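## Task

Push the charger fully and squarely into outlet number two of the power strip, counting from the end the cord leaves. The strip must stay flat on the table, the charger must stay in without the robot holding it, and both grippers must have released it and moved away.

## Robot and tools

Robot: two arms, left_arm and right_arm, each with 7 joints and a parallel two-finger gripper. The names are labels only; they say nothing about which side of a picture an arm shows up on.

Frame: all printed hand positions share one scene frame. The origin sits on the tabletop midway between the arms, +x reaches out across the table, +z is up, and left_arm is mounted toward +y. Positions are in metres, orientations as quaternions in w,x,y,z order. Printed hand positions can be slightly wrong, more so when an arm is stretched far.

Gripper geometry: fingers point along the gripper's own +z and close along its y. The reported end_effector_position is the spot between the pads when they are shut; closed fingertips extend about 19 mm past it, fully open ones about 6 mm. Closing pushes the tips roughly 13 mm farther from the arm, so keep that clearance from the table.

Tool execute_actions takes "actions", a list with zero or one entry, and optional "pictures" (true/false; images come by default). An empty list only reports the current state. An entry with "rows" and optional "steps" (1 to 15, default 15, each step 1/30 s) is a motion; an entry with only "steps" (up to 300) is a wait that returns once that many steps have elapsed since the previous result, counting time spent replying. If rows are fewer than steps, the final row repeats. A rejected call moves nothing.

Each row is one list of 18 numbers covering both arms, even if one arm should stay put: first left_arm's 7 joint targets, its gripper position and gripper speed, then the same 9 for right_arm. Joint numbers are absolute target angles in radians, in the column order waist, shoulder, upper arm roll, elbow, forearm roll, wrist pitch, wrist roll, matching the Joint positions line. Stated ranges: waist, upper arm roll, forearm roll and wrist roll -69.115 to 69.115; shoulder -2.250 to 2.250; elbow -2.580 to 2.580; wrist pitch -2.100 to 2.100. True ends may differ by up to 0.013 rad either way. A target beyond an end by more than 0.013 rad that is also farther out than the joint's last reading gets the call refused; a target past the real end is clipped there and the result prints "joint sent to its limit" (possibly for an earlier, still-running move). Missing that line does not prove there is room left.

Gripper position is absolute, from -1 to 1: +1 is open wide (85 mm), 0 is about 41 mm, the pads touch near -0.8, and -1 squeezes until blocked. Gripper speed, -1 to 1, sets how fast the gap changes: about 20 mm/s at -1, 85 at 0, 150 at +1. A full close presses roughly 190 to 235 N per pad, set by the arm. To hold firmly, keep sending -1. For a softer hold, open, then close to a value just under the object's width. To release, send a position wider than the object. To leave a gripper unchanged, repeat its previous two numbers; a 0 is a real command. Fingers stay where they stopped until the position changes by 0.01 or more, but may close further by themselves if the object slips or is lost. position_measured_pct is about 50 - 50 x position, so 0 means fully open; stopping below 90 short of the target means something is held or blocking, about 90 or a bit above means the pads met.

Motion limits: joint speed and acceleration are capped and an arm's joints are coordinated to finish together; a reversed command stops them together. Per step, each joint's sent target is held within 0.304 rad of its measured angle (waist, shoulder, upper arm roll, elbow) or 0.266 rad (the three wrist joints), and all of an arm's targets are pulled back if they would put the hand over 70 mm from where it is. So big moves take several calls, and a result may arrive before the arm has arrived. Between calls the arms keep heading to the last row sent until they nearly stop or a step is HELD.

Result lines: the state line shows each hand's position and quaternion. Joint positions and Joint velocities give one block per arm (rad, rad/s). Joint torques follow the same order and carry per-arm offsets and noise. "joint command not followed" means a clearance check altered or blocked joint targets on some steps, the rest of the row still applied. HELD marks steps where a row was not fully sent. MOTOR HOT appears from 60 °C; at 75 °C an OVER-TEMPERATURE FAULT makes that arm sag until it cools, so don't hold loads needlessly long. A TORQUE FAULT occurs when contact torque reaches a joint's load limit (49.6 N m for the first four joints, 31.2 N m for the wrist three, held weight included): that arm freezes for 10 s and drops the rest of the call.

Tool zoom_image: "camera" is one of cam_high, cam_low, cam_left_wrist, cam_right_wrist (each 504x504); "region" is [x0, y0, x1, y1] in image pixels from the top-left, at most 504 by 504, and shows that part of the latest image in more detail. Calibration for each camera (intrinsics K, distortion, T_world_to_cam) is given and may be a few degrees or millimetres off; wrist camera poses are derived from joint readings.

Tool finished_scene takes "scene", the number of the current scene, ends it irreversibly, reports whether the goal was met and gives the next task. Replying without any tool call ends everything.

Avoid: knocking anything off the table, tipping or lifting the strip, dropping or slamming the charger, hard collisions, very hard pushing, and letting the arms strike or press on each other. Occasional brief tugs on held parts or shoves on loose objects can happen; check the images before releasing. Finish with the charger seated, the grippers open and withdrawn.

Each tool is called after "Emit:" in YAML: its name, and indented under it one key for each argument.

## Session

Emit:
execute_actions:
  actions: []

Scene clock: 0.00 s of 4500.00 s.
left_arm: end_effector_position=(+0.1118, +0.5290, +0.2621) position_measured_pct=0.0 end_effector_quat_wxyz=(-0.212, +0.287, +0.934, -0.016) | right_arm: end_effector_position=(+0.5669, -0.3904, +0.3480) position_measured_pct=0.0 end_effector_quat_wxyz=(-0.002, -0.029, +0.999, -0.030)
Joint positions: left_arm=[-1.09  -0.026  0.329  2.13  -0.332  1.329  0.434] | right_arm=[ 0.139  0.665 -0.002  0.769  0.062  1.706  1.676]
Joint velocities: left_arm=[-0.  0. -0.  0. -0. -0.  0.] | right_arm=[ 0.    -0.     0.002 -0.     0.001 -0.001  0.001]
Joint torques (N m, as the joint torque sensors report them, + toward a larger angle): no reading
Motor temperatures (°C, as the motors report them): left_arm=[30 32 29 34 40 34 45] | right_arm=[36 30 33 31 41 47 38]

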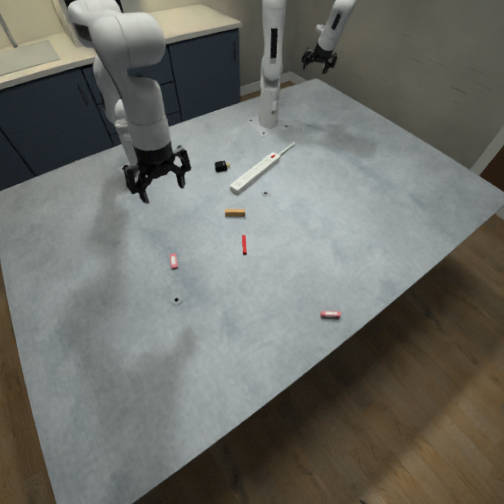

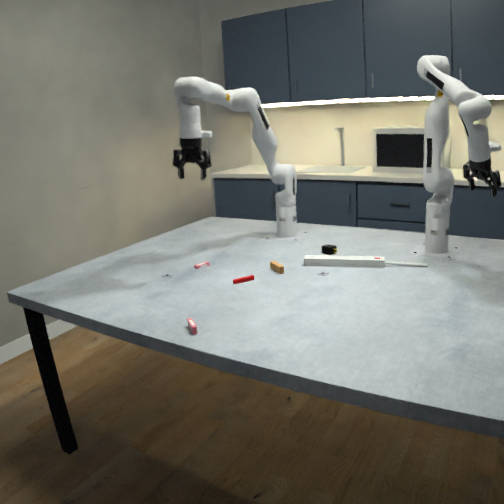

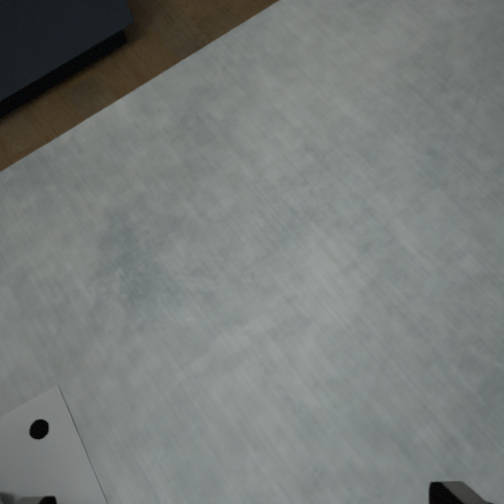

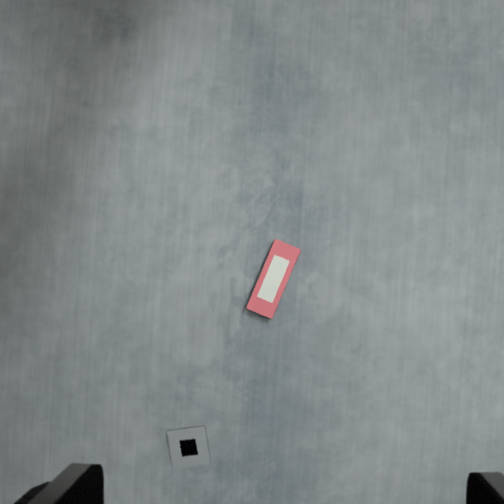

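Emit:
zoom_image:
  camera: "cam_high"
  region: [200, 130, 310, 230]

Emit:
zoom_image:
  camera: "cam_low"
  region: [290, 230, 440, 290]

Region (200, 130, 310, 230) of cam_high's 504x504 image, scaled by 4.582, with more detail than that image has; it fills the top 458 rows of this view, and the rest is white.

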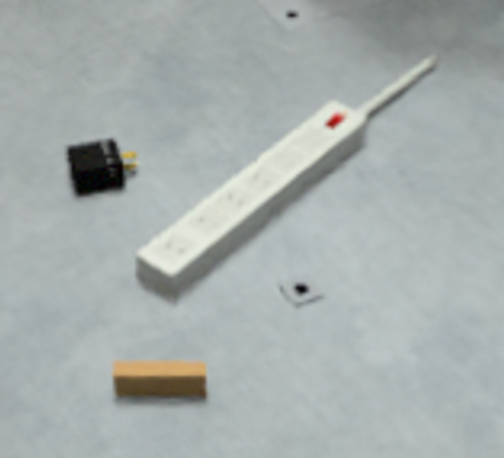

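Region (290, 230, 440, 290) of cam_low's 504x504 image, scaled by 3.360, with more detail than that image has; it fills the top 202 rows of this view, and the rest is white.

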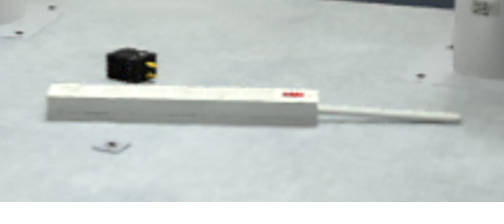

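Emit:
execute_actions:
  actions:
    - {"rows": [[-1.09, -0.026, 0.329, 2.13, -0.332, 1.329, 0.434, 1, 0, -0.895, 0.525, 0, 1.165, 0, 1.452, 1.571, 1, 0]], "steps": 15}
  pictures: false

Emit:
execute_actions:
  actions:
    - {"steps": 45}

Scene clock: 10.40 s of 4500.00 s.
left_arm: end_effector_position=(+0.1118, +0.5289, +0.2621) position_measured_pct=0.0 end_effector_quat_wxyz=(-0.213, +0.288, +0.934, -0.016) | right_arm: end_effector_position=(+0.5292, -0.2030, +0.3185) position_measured_pct=0.0 end_effector_quat_wxyz=(+0.007, -0.156, +0.988, -0.009)
Joint positions: left_arm=[-1.09  -0.026  0.329  2.13  -0.332  1.329  0.434] | right_arm=[-0.183  0.569 -0.     1.033  0.019  1.529  1.603]
Joint velocities: left_arm=[ 0.    -0.001 -0.    -0.001  0.     0.    -0.   ] | right_arm=[-0.813 -0.123 -0.001  0.408 -0.061 -0.241 -0.1  ]
Joint torques (N m, as the joint torque sensors report them, + toward a larger angle): left_arm=[ 0.12 -6.04 -0.13 -7.79 -0.88  0.98  0.41] | right_arm=[ -0.26 -20.76   0.33  -9.35   0.13   0.14   0.37]
Motor temperatures (°C, as the motors report them): left_arm=[30 32 29 34 40 34 45] | right_arm=[36 31 33 31 41 47 38]
Steps of this call (steps 1 to 90: nothing new was sent; then 6.90 s passed at rest; steps 91 to 105: all 15 steps of this action). Readings (joint positions | what the end effector reports):
91: left_arm=[-1.090 -0.026 0.329 2.130 -0.332 1.329 0.434] | right_arm=[0.137 0.665 -0.002 0.770 0.062 1.706 1.675] | left_arm position_measured_pct=0.0 | right_arm position_measured_pct=0.0
92: left_arm=[-1.090 -0.026 0.329 2.130 -0.332 1.329 0.434] | right_arm=[0.131 0.661 -0.001 0.776 0.062 1.701 1.674] | left_arm position_measured_pct=0.0 | right_arm position_measured_pct=0.0
94: left_arm=[-1.090 -0.026 0.329 2.130 -0.332 1.329 0.434] | right_arm=[0.102 0.647 0.001 0.804 0.058 1.679 1.665] | left_arm position_measured_pct=0.0 | right_arm position_measured_pct=0.0
98: left_arm=[-1.090 -0.026 0.329 2.130 -0.332 1.329 0.434] | right_arm=[0.002 0.608 -0.000 0.901 0.039 1.608 1.636] | left_arm position_measured_pct=0.0 | right_arm position_measured_pct=0.0
105: the state above

Scene clock: 11.90 s of 4500.00 s.
left_arm: end_effector_position=(+0.1118, +0.5289, +0.2621) position_measured_pct=0.0 end_effector_quat_wxyz=(-0.213, +0.288, +0.934, -0.016) | right_arm: end_effector_position=(+0.3044, +0.1004, +0.3002) position_measured_pct=0.0 end_effector_quat_wxyz=(-0.000, -0.476, +0.879, -0.000)
Joint positions: left_arm=[-1.09  -0.026  0.329  2.13  -0.332  1.329  0.434] | right_arm=[-0.895  0.525 -0.     1.165 -0.     1.452  1.571]
Joint velocities: left_arm=[-0.    -0.001 -0.    -0.001 -0.     0.     0.   ] | right_arm=[-0.     0.001  0.001  0.     0.002 -0.     0.001]
Joint torques (N m, as the joint torque sensors report them, + toward a larger angle): left_arm=[ 0.05 -5.58  0.46 -7.89 -0.88  0.85  0.57] | right_arm=[  0.18 -18.61   0.15  -8.72  -0.08   0.2    0.09]
Motor temperatures (°C, as the motors report them): left_arm=[30 32 29 34 40 34 45] | right_arm=[36 31 33 31 41 47 38]
Steps of this call (steps 1 to 45: the robot went on to your last target). Readings (joint positions | what the end effector reports):
1: left_arm=[-1.090 -0.026 0.329 2.130 -0.332 1.329 0.434] | right_arm=[-0.210 0.565 -0.000 1.046 0.017 1.521 1.600] | left_arm position_measured_pct=0.0 | right_arm position_measured_pct=0.0
2: left_arm=[-1.090 -0.026 0.329 2.130 -0.332 1.329 0.434] | right_arm=[-0.237 0.561 -0.000 1.058 0.016 1.514 1.597] | left_arm position_measured_pct=0.0 | right_arm position_measured_pct=0.0
4: left_arm=[-1.090 -0.026 0.329 2.130 -0.332 1.329 0.434] | right_arm=[-0.292 0.555 -0.000 1.078 0.013 1.502 1.592] | left_arm position_measured_pct=0.0 | right_arm position_measured_pct=0.0
8: left_arm=[-1.090 -0.026 0.329 2.130 -0.332 1.329 0.434] | right_arm=[-0.404 0.545 -0.000 1.108 0.008 1.484 1.585] | left_arm position_measured_pct=0.0 | right_arm position_measured_pct=0.0
45: the state above
All arms were judged still, so your last target was given up. Only a new action makes them travel on or press farther. Fingers that are still opening or closing keep moving.
camera_calibration (this result's frames):
cam_left_wrist: T_world_to_cam=[[0.559412, 0.819137, -0.12678, -0.463106], [0.713141, -0.553589, -0.430081, 0.388934], [-0.422479, 0.15018, -0.893844, 0.348112], [0, 0, 0, 1]] pos_world=[0.128773, 0.542377, 0.419718]
cam_right_wrist: T_world_to_cam=[[-0.84347, 0.534873, -0.0496899, 0.222971], [0.536509, 0.843419, -0.0283234, -0.174268], [0.02676, -0.0505491, -0.998363, 0.443147], [0, 0, 0, 1]] pos_world=[0.269707, 0.0501209, 0.448565]

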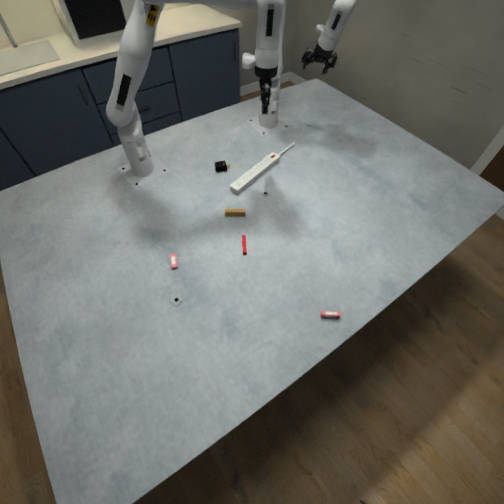

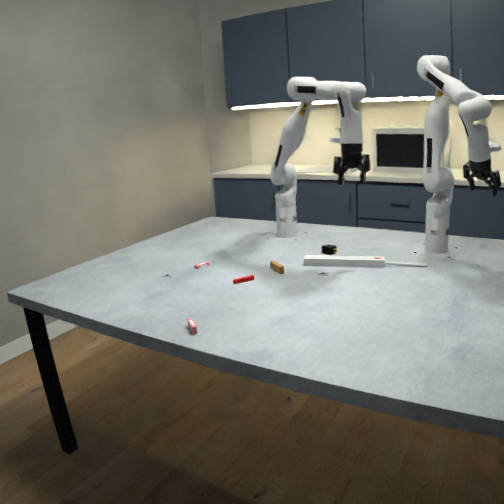

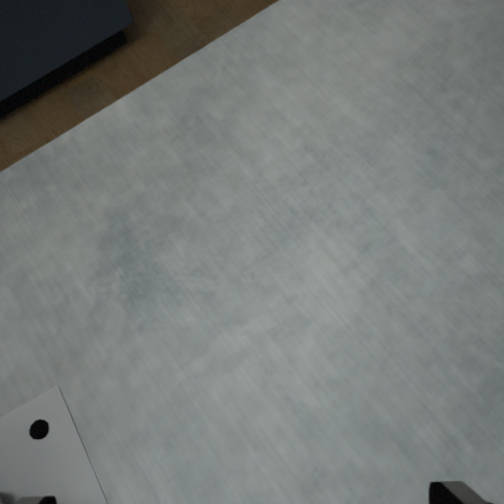

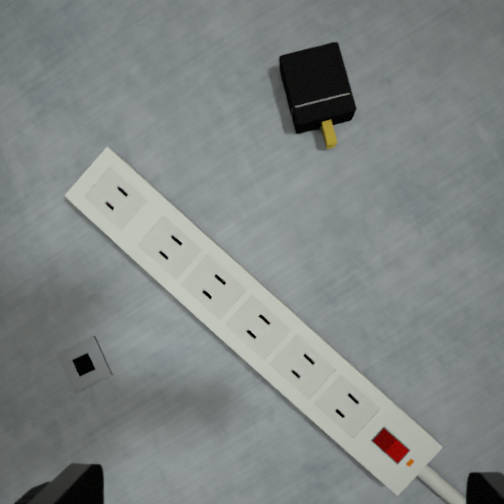

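Emit:
zoom_image:
  camera: "cam_right_wrist"
  region: [250, 310, 450, 504]

Emit:
zoom_image:
  camera: "cam_right_wrist"
  region: [250, 30, 390, 170]

Region (250, 310, 450, 504) of cam_right_wrist's 504x504 image, scaled by 2.520; it fills the top 489 rows of this view, and the rest is white.

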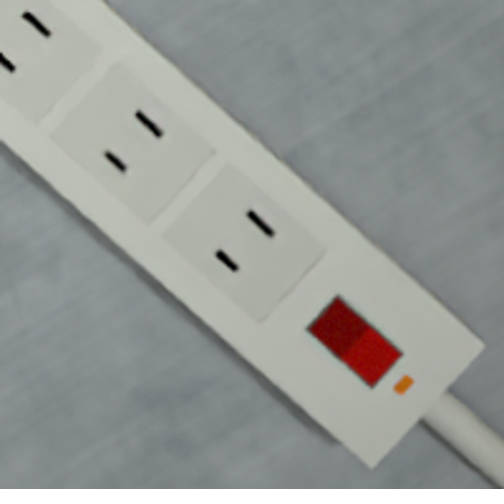

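Region (250, 30, 390, 170) of cam_right_wrist's 504x504 image, scaled by 3.600.

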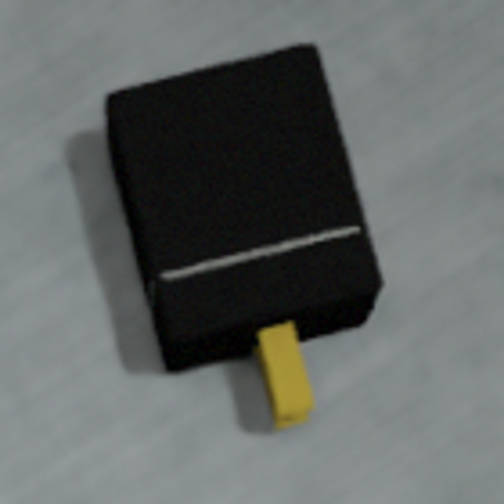

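Emit:
execute_actions:
  actions:
    - {"rows": [[-0.6, 0.1, 0.2, 2.0, -0.33, 1.4, 0.6, 1, 0, 1.0, 0.3, 0, 1.5, 0, 1.34, 1.571, 1, 0]], "steps": 15}
  pictures: false

Emit:
execute_actions:
  actions:
    - {"rows": [[1.241, 0.873, 0, 1.299, -0.306, 1.509, 1.123, 1, 0, 1.0, 0.3, 0, 1.5, 0, 1.34, 1.571, 1, 0]], "steps": 15}
  pictures: false

Emit:
execute_actions:
  actions:
    - {"steps": 75}

Scene clock: 24.60 s of 4500.00 s.
left_arm: end_effector_position=(+0.1875, +0.5016, +0.2663) position_measured_pct=0.0 end_effector_quat_wxyz=(-0.224, +0.355, +0.908, +0.007) | right_arm: end_effector_position=(+0.3789, -0.0682, +0.3052) position_measured_pct=0.0 end_effector_quat_wxyz=(+0.001, -0.317, +0.948, +0.001)
Joint positions: left_arm=[-0.662  0.089  0.21   2.01  -0.33   1.394  0.588] | right_arm=[-0.547  0.362 -0.     1.406 -0.     1.37   1.571]
Joint velocities: left_arm=[ 0.684  0.125 -0.132 -0.135  0.004  0.074  0.173] | right_arm=[ 0.914 -0.21   0.003  0.334  0.    -0.11   0.001]
Joint torques (N m, as the joint torque sensors report them, + toward a larger angle): left_arm=[-0.83 -7.97 -0.13 -7.61 -1.21  1.07  0.72] | right_arm=[ -0.02 -16.39  -0.09  -8.85  -0.18   0.35   0.18]
Motor temperatures (°C, as the motors report them): left_arm=[30 32 29 34 40 34 45] | right_arm=[36 31 33 31 41 47 38]
Steps of this call (steps 1 to 90: nothing new was sent; then 9.20 s passed at rest; steps 91 to 105: all 15 steps of this action). Readings (joint positions | what the end effector reports):
91: left_arm=[-1.088 -0.025 0.329 2.130 -0.332 1.329 0.434] | right_arm=[-0.894 0.524 -0.000 1.166 -0.000 1.451 1.571] | left_arm position_measured_pct=0.0 | right_arm position_measured_pct=0.0
92: left_arm=[-1.080 -0.022 0.326 2.127 -0.332 1.331 0.437] | right_arm=[-0.887 0.519 -0.002 1.172 -0.001 1.449 1.571] | left_arm position_measured_pct=0.0 | right_arm position_measured_pct=0.0
94: left_arm=[-1.049 -0.010 0.315 2.116 -0.332 1.337 0.451] | right_arm=[-0.858 0.497 -0.003 1.200 -0.002 1.439 1.571] | left_arm position_measured_pct=0.0 | right_arm position_measured_pct=0.0
98: left_arm=[-0.923 0.037 0.267 2.068 -0.332 1.363 0.513] | right_arm=[-0.752 0.432 -0.001 1.294 -0.000 1.407 1.571] | left_arm position_measured_pct=0.0 | right_arm position_measured_pct=0.0
105: the state above

Scene clock: 25.10 s of 4500.00 s.
left_arm: end_effector_position=(+0.3445, +0.4504, +0.2302) position_measured_pct=0.0 end_effector_quat_wxyz=(-0.254, +0.321, +0.911, +0.053) | right_arm: end_effector_position=(+0.4311, -0.2748, +0.3037) position_measured_pct=0.0 end_effector_quat_wxyz=(+0.001, -0.085, +0.996, +0.000)
Joint positions: left_arm=[-0.203  0.474  0.042  1.631 -0.312  1.486  0.925] | right_arm=[-0.072  0.311  0.     1.485  0.     1.344  1.571]
Joint velocities: left_arm=[ 0.836  0.846 -0.145 -0.854  0.018  0.077  0.662] | right_arm=[ 0.965 -0.038 -0.     0.055  0.002 -0.018 -0.   ]
Joint torques (N m, as the joint torque sensors report them, + toward a larger angle): left_arm=[  1.08 -15.13   0.34  -6.61  -0.79   1.39   0.39] | right_arm=[  0.03 -14.96  -0.15  -8.57  -0.07   0.4    0.01]
Motor temperatures (°C, as the motors report them): left_arm=[30 32 29 34 40 34 45] | right_arm=[36 31 33 31 41 47 38]
Steps of this call (steps 1 to 15: all 15 steps of this action). Readings (joint positions | what the end effector reports):
1: left_arm=[-0.639 0.094 0.206 2.005 -0.330 1.397 0.593] | right_arm=[-0.516 0.356 -0.000 1.417 -0.000 1.367 1.571] | left_arm position_measured_pct=0.0 | right_arm position_measured_pct=0.0
2: left_arm=[-0.610 0.104 0.198 1.997 -0.330 1.401 0.602] | right_arm=[-0.485 0.350 -0.000 1.426 -0.000 1.364 1.571] | left_arm position_measured_pct=0.0 | right_arm position_measured_pct=0.0
4: left_arm=[-0.542 0.140 0.175 1.964 -0.328 1.415 0.632] | right_arm=[-0.423 0.340 -0.000 1.442 -0.000 1.358 1.571] | left_arm position_measured_pct=0.0 | right_arm position_measured_pct=0.0
8: left_arm=[-0.410 0.265 0.102 1.842 -0.320 1.453 0.742] | right_arm=[-0.297 0.325 -0.000 1.465 -0.000 1.351 1.571] | left_arm position_measured_pct=0.0 | right_arm position_measured_pct=0.0
15: the state above

Scene clock: 27.60 s of 4500.00 s.
left_arm: end_effector_position=(+0.1813, -0.0445, +0.1221) position_measured_pct=0.0 end_effector_quat_wxyz=(-0.176, +0.773, +0.560, +0.243) | right_arm: end_effector_position=(+0.2452, -0.6775, +0.3041) position_measured_pct=0.0 end_effector_quat_wxyz=(+0.001, +0.436, +0.900, -0.000)
Joint positions: left_arm=[ 1.241  0.873  0.     1.299 -0.306  1.509  1.123] | right_arm=[1.    0.3   0.    1.5   0.    1.34  1.571]
Joint velocities: left_arm=[-0.     0.002 -0.     0.001 -0.001  0.    -0.   ] | right_arm=[-0.     0.    -0.    -0.     0.001 -0.001  0.001]
Joint torques (N m, as the joint torque sensors report them, + toward a larger angle): left_arm=[ -0.09 -20.46   0.21  -6.37  -0.7    1.71   0.4 ] | right_arm=[  0.11 -14.32   0.02  -8.75  -0.27   0.21   0.07]
Motor temperatures (°C, as the motors report them): left_arm=[30 32 29 34 40 34 45] | right_arm=[36 31 33 32 41 47 38]
Steps of this call (steps 1 to 75: the robot went on to your last target). Readings (joint positions | what the end effector reports):
1: left_arm=[-0.175 0.502 0.038 1.602 -0.312 1.488 0.946] | right_arm=[-0.040 0.310 0.000 1.487 0.000 1.344 1.571] | left_arm position_measured_pct=0.0 | right_arm position_measured_pct=0.0
2: left_arm=[-0.148 0.529 0.034 1.574 -0.311 1.490 0.964] | right_arm=[-0.008 0.309 0.000 1.489 0.000 1.343 1.571] | left_arm position_measured_pct=0.0 | right_arm position_measured_pct=0.0
4: left_arm=[-0.093 0.584 0.027 1.522 -0.310 1.494 0.995] | right_arm=[0.057 0.307 0.000 1.491 0.000 1.342 1.571] | left_arm position_measured_pct=0.0 | right_arm position_measured_pct=0.0
8: left_arm=[0.022 0.685 0.016 1.441 -0.309 1.499 1.041] | right_arm=[0.186 0.305 0.000 1.495 0.000 1.341 1.571] | left_arm position_measured_pct=0.0 | right_arm position_measured_pct=0.0
75: the state above
All arms were judged still, so your last target was given up. Only a new action makes them travel on or press farther. Fingers that are still opening or closing keep moving.
camera_calibration (this result's frames):
cam_left_wrist: T_world_to_cam=[[0.937812, -0.346669, 0.0181275, -0.188173], [-0.26355, -0.745, -0.612794, 0.15264], [0.225942, 0.569908, -0.790035, 0.226881], [0, 0, 0, 1]] pos_world=[0.165437, -0.080818, 0.276192]
cam_right_wrist: T_world_to_cam=[[0.775737, 0.629094, -0.0497198, 0.256161], [0.628637, -0.777253, -0.0263207, -0.607522], [-0.0552031, -0.0108377, -0.998416, 0.456256], [0, 0, 0, 1]] pos_world=[0.208384, -0.628403, 0.45228]

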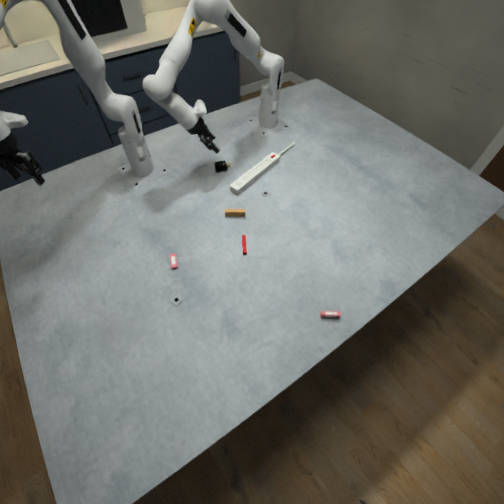

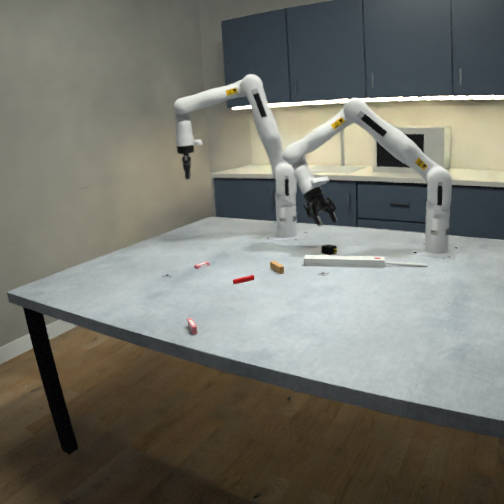

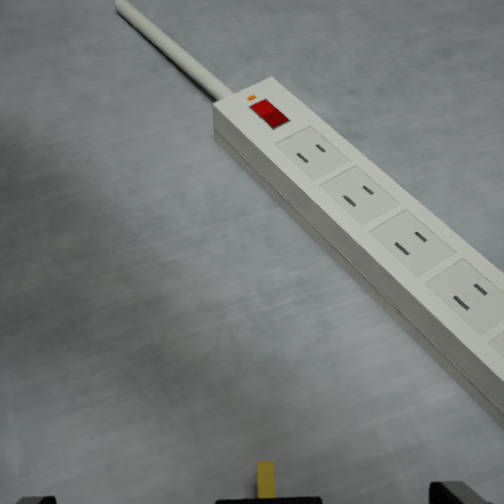

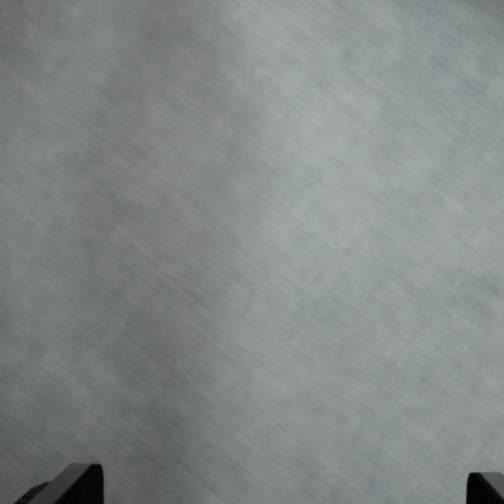

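Emit:
zoom_image:
  camera: "cam_left_wrist"
  region: [200, 70, 504, 374]

Emit:
zoom_image:
  camera: "cam_left_wrist"
  region: [190, 440, 350, 504]

Region (200, 70, 504, 374) of cam_left_wrist's 504x504 image, scaled by 1.658.

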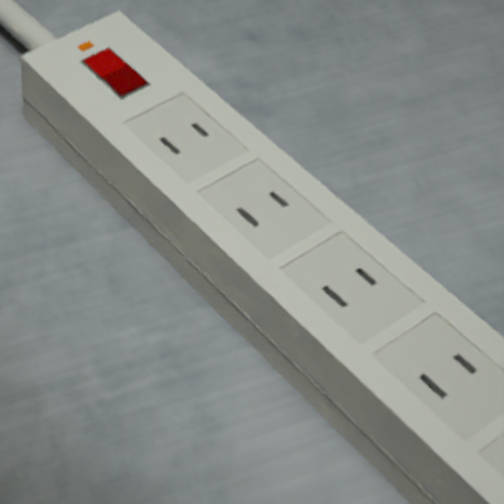

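Region (190, 440, 350, 504) of cam_left_wrist's 504x504 image, scaled by 3.150; it fills the top 202 rows of this view, and the rest is white.

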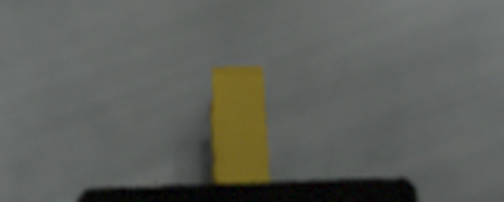

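Emit:
execute_actions:
  actions:
    - {"rows": [[1.2143, 0.9598, 0, 1.3477, -0.3255, 1.3749, 1.1452, 1, 0, 1.0, 0.3, 0, 1.5, 0, 1.34, 1.571, 1, 0]], "steps": 15}

Scene clock: 37.20 s of 4500.00 s.
left_arm: end_effector_position=(+0.1953, -0.0371, +0.0601) position_measured_pct=0.0 end_effector_quat_wxyz=(-0.176, +0.772, +0.559, +0.243) | right_arm: end_effector_position=(+0.2452, -0.6775, +0.3041) position_measured_pct=0.0 end_effector_quat_wxyz=(+0.001, +0.436, +0.900, -0.000)
Joint positions: left_arm=[ 1.215  0.959 -0.     1.348 -0.325  1.375  1.145] | right_arm=[ 1.     0.3    0.     1.5   -0.     1.34   1.571]
Joint velocities: left_arm=[-0.002  0.007 -0.     0.     0.     0.    -0.   ] | right_arm=[-0.    -0.     0.002  0.    -0.002 -0.    -0.   ]
Joint torques (N m, as the joint torque sensors report them, + toward a larger angle): left_arm=[  0.11 -20.89   0.01  -5.99  -0.72   1.73   0.51] | right_arm=[  0.15 -14.46   0.16  -8.81  -0.16   0.23  -0.07]
Motor temperatures (°C, as the motors report them): left_arm=[30 33 29 34 40 34 45] | right_arm=[36 32 33 32 41 47 38]
Steps of this call (steps 1 to 90: nothing new was sent; then 6.10 s passed at rest; steps 91 to 105: all 15 steps of this action). Readings (joint positions | what the end effector reports):
91: left_arm=[1.241 0.874 0.000 1.299 -0.306 1.508 1.123] | right_arm=[1.000 0.300 -0.000 1.500 0.000 1.340 1.571] | left_arm position_measured_pct=0.0 | right_arm position_measured_pct=0.0
92: left_arm=[1.239 0.880 0.000 1.302 -0.307 1.501 1.124] | right_arm=[1.000 0.300 0.000 1.500 0.000 1.340 1.571] | left_arm position_measured_pct=0.0 | right_arm position_measured_pct=0.0
94: left_arm=[1.230 0.908 0.001 1.316 -0.313 1.460 1.131] | right_arm=[1.000 0.300 0.000 1.500 0.000 1.340 1.571] | left_arm position_measured_pct=0.0 | right_arm position_measured_pct=0.0
98: left_arm=[1.215 0.956 -0.001 1.347 -0.325 1.377 1.145] | right_arm=[1.000 0.300 0.000 1.500 0.000 1.340 1.571] | left_arm position_measured_pct=0.0 | right_arm position_measured_pct=0.0
105: the state above
camera_calibration (this result's frames):
cam_left_wrist: T_world_to_cam=[[0.937802, -0.346707, 0.0179073, -0.197626], [-0.26355, -0.744552, -0.613338, 0.123938], [0.225982, 0.570471, -0.789617, 0.170551], [0, 0, 0, 1]] pos_world=[0.179457, -0.0735345, 0.214225]
cam_right_wrist: T_world_to_cam=[[0.775737, 0.629094, -0.0497198, 0.256161], [0.628637, -0.777254, -0.0263208, -0.607522], [-0.0552031, -0.0108377, -0.998416, 0.456256], [0, 0, 0, 1]] pos_world=[0.208384, -0.628403, 0.45228]

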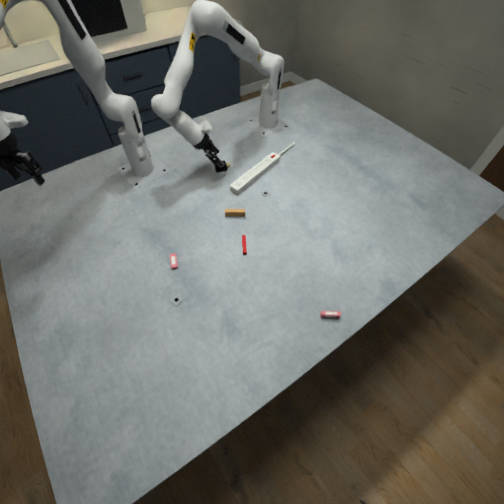

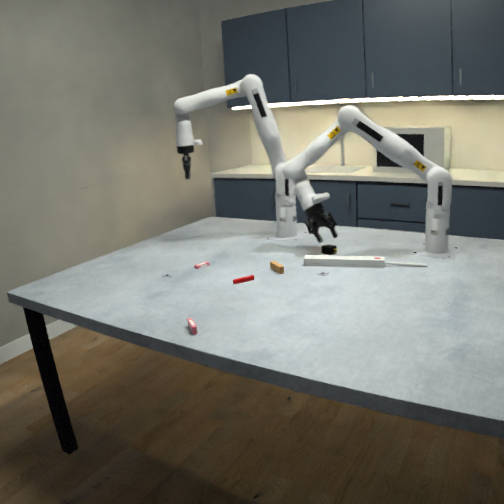

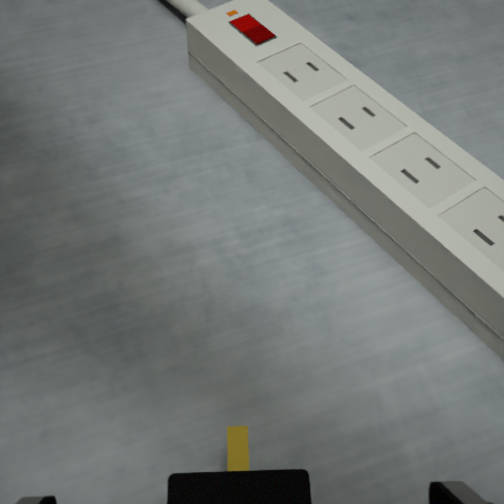

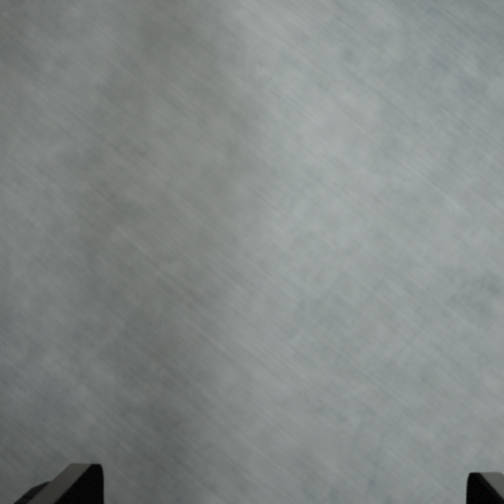

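Emit:
execute_actions:
  actions:
    - {"rows": [[1.2143, 1.0175, 0, 1.3507, -0.330, 1.3175, 1.1652, 1, 0, 1.0, 0.3, 0, 1.5, 0, 1.34, 1.571, 1, 0]], "steps": 15}

Emit:
zoom_image:
  camera: "cam_low"
  region: [290, 200, 370, 270]

Scene clock: 39.03 s of 4500.00 s.
left_arm: end_effector_position=(+0.1954, -0.0371, +0.0260) position_measured_pct=0.0 end_effector_quat_wxyz=(-0.176, +0.772, +0.559, +0.244) | right_arm: end_effector_position=(+0.2452, -0.6775, +0.3041) position_measured_pct=0.0 end_effector_quat_wxyz=(+0.001, +0.436, +0.900, -0.000)
Joint positions: left_arm=[ 1.214  1.017  0.     1.351 -0.33   1.317  1.165] | right_arm=[1.    0.3   0.    1.5   0.    1.34  1.571]
Joint velocities: left_arm=[ 0.     0.004  0.    -0.    -0.     0.     0.   ] | right_arm=[ 0.     0.     0.    -0.     0.    -0.001 -0.001]
Joint torques (N m, as the joint torque sensors report them, + toward a larger angle): left_arm=[  0.36 -21.5   -0.23  -5.61  -0.85   1.63   0.18] | right_arm=[  0.12 -14.47  -0.01  -8.91  -0.15   0.25   0.03]
Motor temperatures (°C, as the motors report them): left_arm=[30 33 29 34 40 34 45] | right_arm=[36 32 33 32 41 47 38]
Steps of this call (steps 1 to 15: the robot went on to your last target; steps 16 to 40: nothing new was sent; steps 41 to 55: all 15 steps of this action). Readings (joint positions | what the end effector reports):
41: left_arm=[1.214 0.961 -0.000 1.348 -0.326 1.374 1.145] | right_arm=[1.000 0.300 0.000 1.500 0.000 1.340 1.571] | left_arm position_measured_pct=0.0 | right_arm position_measured_pct=0.0
42: left_arm=[1.214 0.967 -0.000 1.347 -0.326 1.370 1.147] | right_arm=[1.000 0.300 0.000 1.500 0.000 1.340 1.571] | left_arm position_measured_pct=0.0 | right_arm position_measured_pct=0.0
44: left_arm=[1.214 0.994 -0.000 1.348 -0.328 1.344 1.156] | right_arm=[1.000 0.300 0.000 1.500 0.000 1.340 1.571] | left_arm position_measured_pct=0.0 | right_arm position_measured_pct=0.0
48: left_arm=[1.214 1.015 0.000 1.351 -0.330 1.317 1.165] | right_arm=[1.000 0.300 0.000 1.500 0.000 1.340 1.571] | left_arm position_measured_pct=0.0 | right_arm position_measured_pct=0.0
55: the state above
camera_calibration (this result's frames):
cam_left_wrist: T_world_to_cam=[[0.937861, -0.346555, 0.0177574, -0.197117], [-0.263462, -0.744427, -0.613528, 0.103051], [0.225841, 0.570726, -0.789473, 0.143655], [0, 0, 0, 1]] pos_world=[0.179576, -0.0735858, 0.180137]
cam_right_wrist: T_world_to_cam=[[0.775737, 0.629094, -0.04972, 0.256161], [0.628637, -0.777254, -0.0263208, -0.607522], [-0.0552033, -0.0108378, -0.998416, 0.456256], [0, 0, 0, 1]] pos_world=[0.208384, -0.628403, 0.45228]

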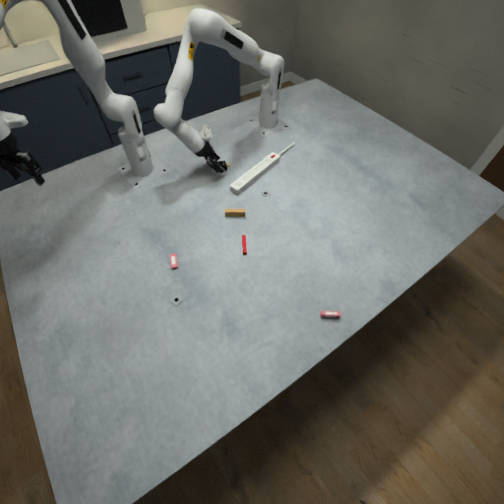

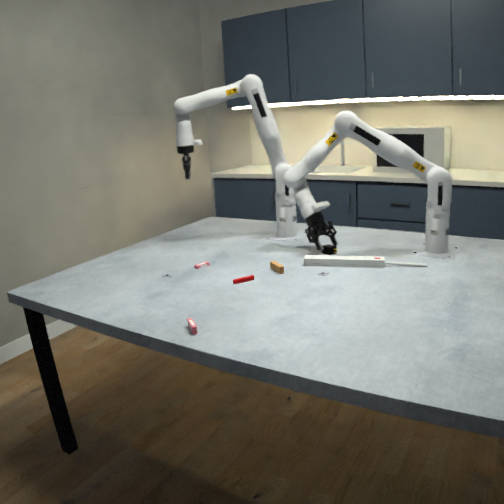

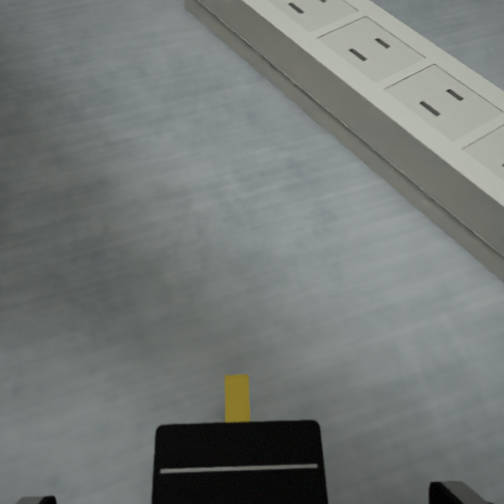

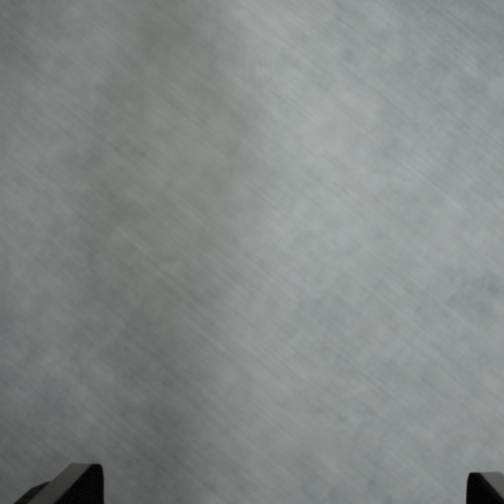

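Region (290, 200, 370, 270) of cam_low's 504x504 image, scaled by 6.300, with more detail than that image has; it fills the top 441 rows of this view, and the rest is white.

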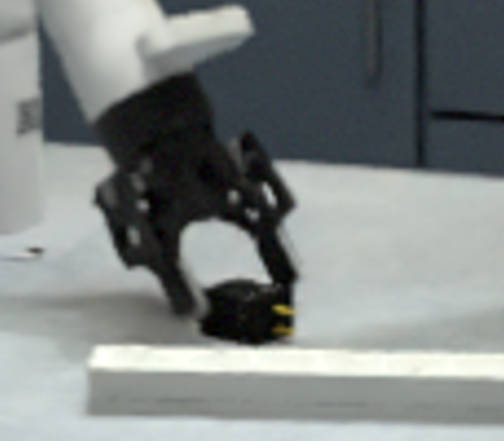

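Emit:
execute_actions:
  actions:
    - {"rows": [[1.2143, 1.0243, 0, 1.351, -0.3305, 1.3107, 1.1676, 1, 0, 1.0, 0.3, 0, 1.5, 0, 1.34, 1.571, 1, 0], [1.2143, 1.0243, 0, 1.351, -0.3305, 1.3107, 1.1676, 1, 0, 1.0, 0.3, 0, 1.5, 0, 1.34, 1.571, 1, 0], [1.2143, 1.0243, 0, 1.351, -0.3305, 1.3107, 1.1676, 1, 0, 1.0, 0.3, 0, 1.5, 0, 1.34, 1.571, 1, 0], [1.2143, 1.0243, 0, 1.351, -0.3305, 1.3107, 1.1676, 1, 0, 1.0, 0.3, 0, 1.5, 0, 1.34, 1.571, 1, 0], [1.2143, 1.0243, 0, 1.351, -0.3305, 1.3107, 1.1676, -1, -0.3, 1.0, 0.3, 0, 1.5, 0, 1.34, 1.571, 1, 0]], "steps": 15}
  pictures: false

Emit:
execute_actions:
  actions:
    - {"steps": 20}

Scene clock: 41.27 s of 4500.00 s.
left_arm: end_effector_position=(+0.1954, -0.0369, +0.0219) position_measured_pct=19.0 end_effector_quat_wxyz=(-0.176, +0.772, +0.559, +0.244) | right_arm: end_effector_position=(+0.2452, -0.6775, +0.3041) position_measured_pct=0.0 end_effector_quat_wxyz=(+0.001, +0.436, +0.900, -0.000)
Joint positions: left_arm=[ 1.214  1.024 -0.     1.351 -0.331  1.311  1.168] | right_arm=[1.    0.3   0.    1.5   0.    1.34  1.571]
Joint velocities: left_arm=[-0.     0.001  0.    -0.    -0.     0.    -0.   ] | right_arm=[-0.     0.    -0.001  0.     0.001 -0.    -0.001]
Joint torques (N m, as the joint torque sensors report them, + toward a larger angle): left_arm=[  0.27 -20.99  -0.23  -5.21  -0.68   1.39   0.34] | right_arm=[  0.03 -14.44   0.21  -8.91  -0.13   0.19   0.05]
Motor temperatures (°C, as the motors report them): left_arm=[30 33 29 34 40 34 45] | right_arm=[36 32 33 32 41 47 38]
Steps of this call (steps 1 to 15: the robot went on to your last target; steps 16 to 52: nothing new was sent; steps 53 to 67: all 15 steps of this action). Readings (joint positions | what the end effector reports):
53: left_arm=[1.214 1.019 -0.000 1.351 -0.330 1.317 1.165] | right_arm=[1.000 0.300 0.000 1.500 0.000 1.340 1.571] | left_arm position_measured_pct=0.0 | right_arm position_measured_pct=0.0
54: left_arm=[1.214 1.022 -0.000 1.350 -0.330 1.314 1.167] | right_arm=[1.000 0.300 0.000 1.500 0.000 1.340 1.571] | left_arm position_measured_pct=0.0 | right_arm position_measured_pct=0.0
56: left_arm=[1.214 1.024 0.000 1.351 -0.330 1.311 1.168] | right_arm=[1.000 0.300 0.000 1.500 -0.000 1.340 1.571] | left_arm position_measured_pct=0.0 | right_arm position_measured_pct=0.0
60: left_arm=[1.214 1.024 0.000 1.351 -0.331 1.311 1.168] | right_arm=[1.000 0.300 0.000 1.500 0.000 1.340 1.571] | left_arm position_measured_pct=3.6 | right_arm position_measured_pct=0.0
67: the state above

Scene clock: 41.93 s of 4500.00 s.
left_arm: end_effector_position=(+0.1952, -0.0372, +0.0223) position_measured_pct=53.2 end_effector_quat_wxyz=(-0.176, +0.772, +0.559, +0.243) | right_arm: end_effector_position=(+0.2452, -0.6775, +0.3041) position_measured_pct=0.0 end_effector_quat_wxyz=(+0.001, +0.436, +0.900, -0.000)
Joint positions: left_arm=[ 1.215  1.023  0.     1.351 -0.33   1.311  1.168] | right_arm=[1.    0.3   0.    1.5   0.    1.34  1.571]
Joint velocities: left_arm=[-0.     0.001 -0.    -0.001 -0.    -0.    -0.   ] | right_arm=[-0.     0.001  0.001 -0.    -0.002  0.    -0.   ]
Joint torques (N m, as the joint torque sensors report them, + toward a larger angle): left_arm=[  0.24 -20.33   0.03  -4.94  -0.76   1.16   0.15] | right_arm=[ -0.06 -14.43  -0.02  -8.68  -0.2    0.3   -0.05]
Motor temperatures (°C, as the motors report them): left_arm=[30 33 29 34 40 34 45] | right_arm=[36 32 33 32 41 47 38]
Steps of this call (steps 1 to 15: the robot went on to your last target; steps 16 to 20: nothing new was sent). Readings (joint positions | what the end effector reports):
1: left_arm=[1.214 1.024 -0.000 1.351 -0.331 1.311 1.168] | right_arm=[1.000 0.300 0.000 1.500 0.000 1.340 1.571] | left_arm position_measured_pct=21.4 | right_arm position_measured_pct=0.0
2: left_arm=[1.214 1.024 -0.000 1.351 -0.331 1.311 1.168] | right_arm=[1.000 0.300 -0.000 1.500 0.000 1.340 1.571] | left_arm position_measured_pct=23.8 | right_arm position_measured_pct=0.0
4: left_arm=[1.214 1.024 -0.000 1.351 -0.331 1.311 1.168] | right_arm=[1.000 0.300 -0.000 1.500 0.000 1.340 1.571] | left_arm position_measured_pct=28.2 | right_arm position_measured_pct=0.0
8: left_arm=[1.214 1.024 -0.000 1.351 -0.331 1.311 1.168] | right_arm=[1.000 0.300 0.000 1.500 0.000 1.340 1.571] | left_arm position_measured_pct=37.7 | right_arm position_measured_pct=0.0
20: the state above
All arms were judged still, so your last target was given up. Only a new action makes them travel on or press farther. Fingers that are still opening or closing keep moving.
camera_calibration (this result's frames):
cam_left_wrist: T_world_to_cam=[[0.937821, -0.346661, 0.0178235, -0.196891], [-0.263596, -0.744634, -0.613219, 0.100658], [0.225851, 0.570392, -0.789712, 0.140815], [0, 0, 0, 1]] pos_world=[0.179378, -0.0736203, 0.176438]
cam_right_wrist: T_world_to_cam=[[0.775737, 0.629094, -0.04972, 0.256161], [0.628637, -0.777254, -0.0263207, -0.607522], [-0.0552032, -0.0108379, -0.998416, 0.456256], [0, 0, 0, 1]] pos_world=[0.208384, -0.628403, 0.45228]

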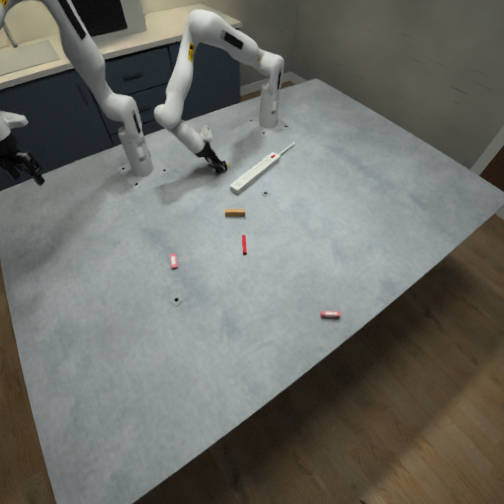

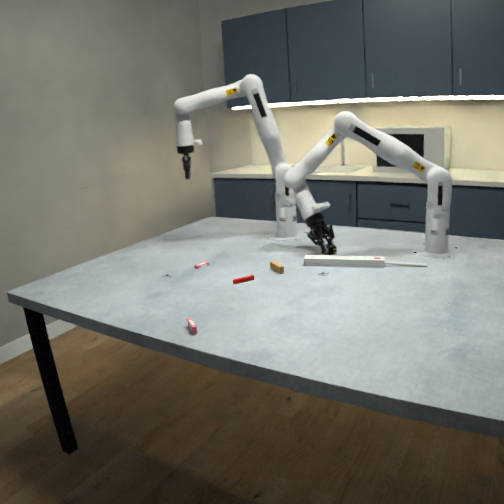

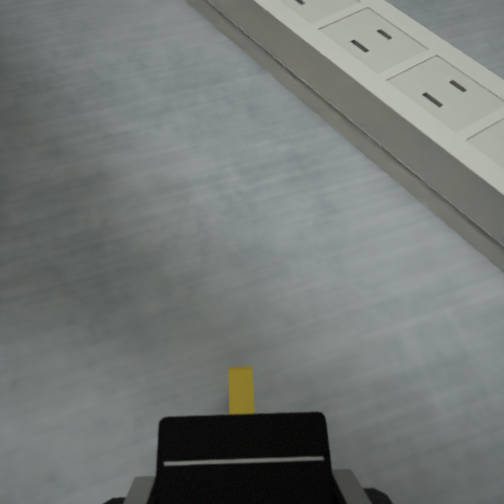

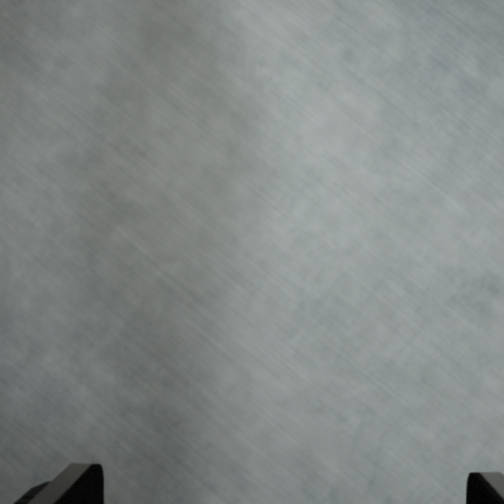

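Emit:
execute_actions:
  actions:
    - {"rows": [[1.2143, 0.87, 0, 1.32, -0.316, 1.49, 1.11, -1, -0.3, 1.0, 0.5, 0, 1.767, -1.379, 1.23, 2.787, -1, 0]], "steps": 15}
  pictures: false

Emit:
execute_actions:
  actions:
    - {"rows": [[1.2873, 0.6273, 0, 2.2953, -1.3348, 0.9957, -1.8316, -1, -0.3, 1.0, 0.5, 0, 1.767, -1.379, 1.23, 2.787, -1, 0]], "steps": 15}
  pictures: false

Emit:
execute_actions:
  actions:
    - {"steps": 30}
  pictures: false

Scene clock: 49.53 s of 4500.00 s.
left_arm: end_effector_position=(+0.1938, -0.0360, +0.1181) position_measured_pct=53.2 end_effector_quat_wxyz=(-0.179, +0.771, +0.561, +0.243) | right_arm: end_effector_position=(+0.3000, -0.5501, +0.1963) position_measured_pct=36.9 end_effector_quat_wxyz=(-0.004, +0.323, +0.915, +0.241)
Joint positions: left_arm=[ 1.214  0.872  0.     1.32  -0.316  1.49   1.11 ] | right_arm=[ 1.     0.475  0.     1.735 -0.427  1.243  1.999]
Joint velocities: left_arm=[ 0.    -0.016 -0.    -0.     0.    -0.    -0.   ] | right_arm=[-0.002  0.159 -0.     0.218 -1.214 -0.089  1.216]
Joint torques (N m, as the joint torque sensors report them, + toward a larger angle): left_arm=[  0.29 -20.43  -0.49  -6.75  -0.86   1.7    0.44] | right_arm=[  0.17 -16.47  -0.41  -7.26  -0.82   1.11  -0.12]
Motor temperatures (°C, as the motors report them): left_arm=[30 33 29 34 40 34 45] | right_arm=[36 32 33 32 41 47 38]
Steps of this call (steps 1 to 90: nothing new was sent; then 4.10 s passed at rest; steps 91 to 105: all 15 steps of this action). Readings (joint positions | what the end effector reports):
91: left_arm=[1.215 1.022 0.000 1.351 -0.330 1.312 1.167] | right_arm=[1.000 0.301 0.000 1.501 -0.001 1.340 1.572] | left_arm position_measured_pct=53.2 | right_arm position_measured_pct=0.0
92: left_arm=[1.214 1.017 0.000 1.350 -0.330 1.317 1.166] | right_arm=[1.000 0.305 0.000 1.506 -0.005 1.338 1.577] | left_arm position_measured_pct=53.2 | right_arm position_measured_pct=0.4
94: left_arm=[1.214 0.988 0.000 1.346 -0.327 1.347 1.156] | right_arm=[1.001 0.327 0.001 1.532 -0.031 1.326 1.603] | left_arm position_measured_pct=53.2 | right_arm position_measured_pct=4.8
98: left_arm=[1.214 0.899 -0.000 1.325 -0.319 1.455 1.121] | right_arm=[1.001 0.399 0.001 1.627 -0.145 1.287 1.717] | left_arm position_measured_pct=53.2 | right_arm position_measured_pct=15.9
105: the state above

Scene clock: 50.03 s of 4500.00 s.
left_arm: end_effector_position=(+0.2490, +0.0075, +0.1352) position_measured_pct=53.2 end_effector_quat_wxyz=(-0.114, +0.922, +0.190, +0.318) | right_arm: end_effector_position=(+0.4411, -0.5176, +0.2715) position_measured_pct=82.1 end_effector_quat_wxyz=(+0.268, +0.187, +0.870, +0.370)
Joint positions: left_arm=[ 1.278  0.657  0.     1.794 -0.737  1.097  0.694] | right_arm=[ 1.     0.499 -0.     1.766 -1.036  1.23   2.607]
Joint velocities: left_arm=[ 0.057 -0.181  0.001  1.383 -1.215 -0.691 -1.214] | right_arm=[-0.     0.007 -0.     0.007 -1.216 -0.003  1.131]
Joint torques (N m, as the joint torque sensors report them, + toward a larger angle): left_arm=[ -0.37 -16.52  -0.74  -5.02  -1.43   1.89   0.48] | right_arm=[  0.33 -16.33  -0.78  -7.27  -2.05   1.13   0.19]
Motor temperatures (°C, as the motors report them): left_arm=[30 33 29 34 40 34 45] | right_arm=[36 32 33 32 41 47 38]
Steps of this call (steps 1 to 15: all 15 steps of this action). Readings (joint positions | what the end effector reports):
1: left_arm=[1.215 0.870 -0.000 1.321 -0.317 1.489 1.109] | right_arm=[1.000 0.480 0.000 1.742 -0.467 1.241 2.039] | left_arm position_measured_pct=53.2 | right_arm position_measured_pct=40.1
2: left_arm=[1.216 0.864 -0.000 1.327 -0.322 1.483 1.105] | right_arm=[1.000 0.484 -0.000 1.747 -0.508 1.238 2.080] | left_arm position_measured_pct=53.2 | right_arm position_measured_pct=42.9
4: left_arm=[1.224 0.840 -0.000 1.355 -0.346 1.459 1.082] | right_arm=[1.000 0.489 -0.000 1.754 -0.589 1.235 2.161] | left_arm position_measured_pct=53.2 | right_arm position_measured_pct=48.8
8: left_arm=[1.251 0.748 0.000 1.476 -0.455 1.350 0.975] | right_arm=[1.000 0.496 -0.000 1.762 -0.752 1.232 2.324] | left_arm position_measured_pct=53.2 | right_arm position_measured_pct=61.1
15: the state above

Scene clock: 51.03 s of 4500.00 s.
left_arm: end_effector_position=(+0.2944, +0.1137, +0.1399) position_measured_pct=53.2 end_effector_quat_wxyz=(-0.400, +0.638, -0.616, +0.231) | right_arm: end_effector_position=(+0.5060, -0.5426, +0.3426) position_measured_pct=91.7 end_effector_quat_wxyz=(+0.415, +0.193, +0.799, +0.389)
Joint positions: left_arm=[ 1.287  0.627 -0.     2.294 -1.333  0.996 -0.506] | right_arm=[ 1.     0.5   -0.     1.767 -1.379  1.23   2.787]
Joint velocities: left_arm=[ 0.     0.001 -0.     0.007 -0.015 -0.001 -1.217] | right_arm=[ 0.     0.001  0.001  0.    -0.    -0.     0.001]
Joint torques (N m, as the joint torque sensors report them, + toward a larger angle): left_arm=[ -0.29 -13.18  -0.8   -2.31  -0.8    2.47   0.3 ] | right_arm=[ -0.01 -16.6   -1.27  -7.31  -2.21   1.75  -0.01]
Motor temperatures (°C, as the motors report them): left_arm=[30 33 29 34 40 34 45] | right_arm=[36 32 33 32 41 47 38]
Steps of this call (steps 1 to 30: the robot went on to your last target). Readings (joint positions | what the end effector reports):
1: left_arm=[1.280 0.652 0.000 1.840 -0.778 1.076 0.654] | right_arm=[1.000 0.499 -0.000 1.766 -1.077 1.230 2.643] | left_arm position_measured_pct=53.2 | right_arm position_measured_pct=84.9
2: left_arm=[1.281 0.648 0.000 1.885 -0.817 1.060 0.614] | right_arm=[1.000 0.499 -0.000 1.766 -1.118 1.230 2.672] | left_arm position_measured_pct=53.2 | right_arm position_measured_pct=88.1
4: left_arm=[1.283 0.641 0.000 1.970 -0.892 1.037 0.539] | right_arm=[1.000 0.500 -0.000 1.767 -1.199 1.230 2.714] | left_arm position_measured_pct=53.2 | right_arm position_measured_pct=91.3
8: left_arm=[1.285 0.634 -0.000 2.132 -1.043 1.014 0.388] | right_arm=[1.000 0.500 -0.000 1.767 -1.350 1.230 2.775] | left_arm position_measured_pct=53.2 | right_arm position_measured_pct=91.7
30: the state above


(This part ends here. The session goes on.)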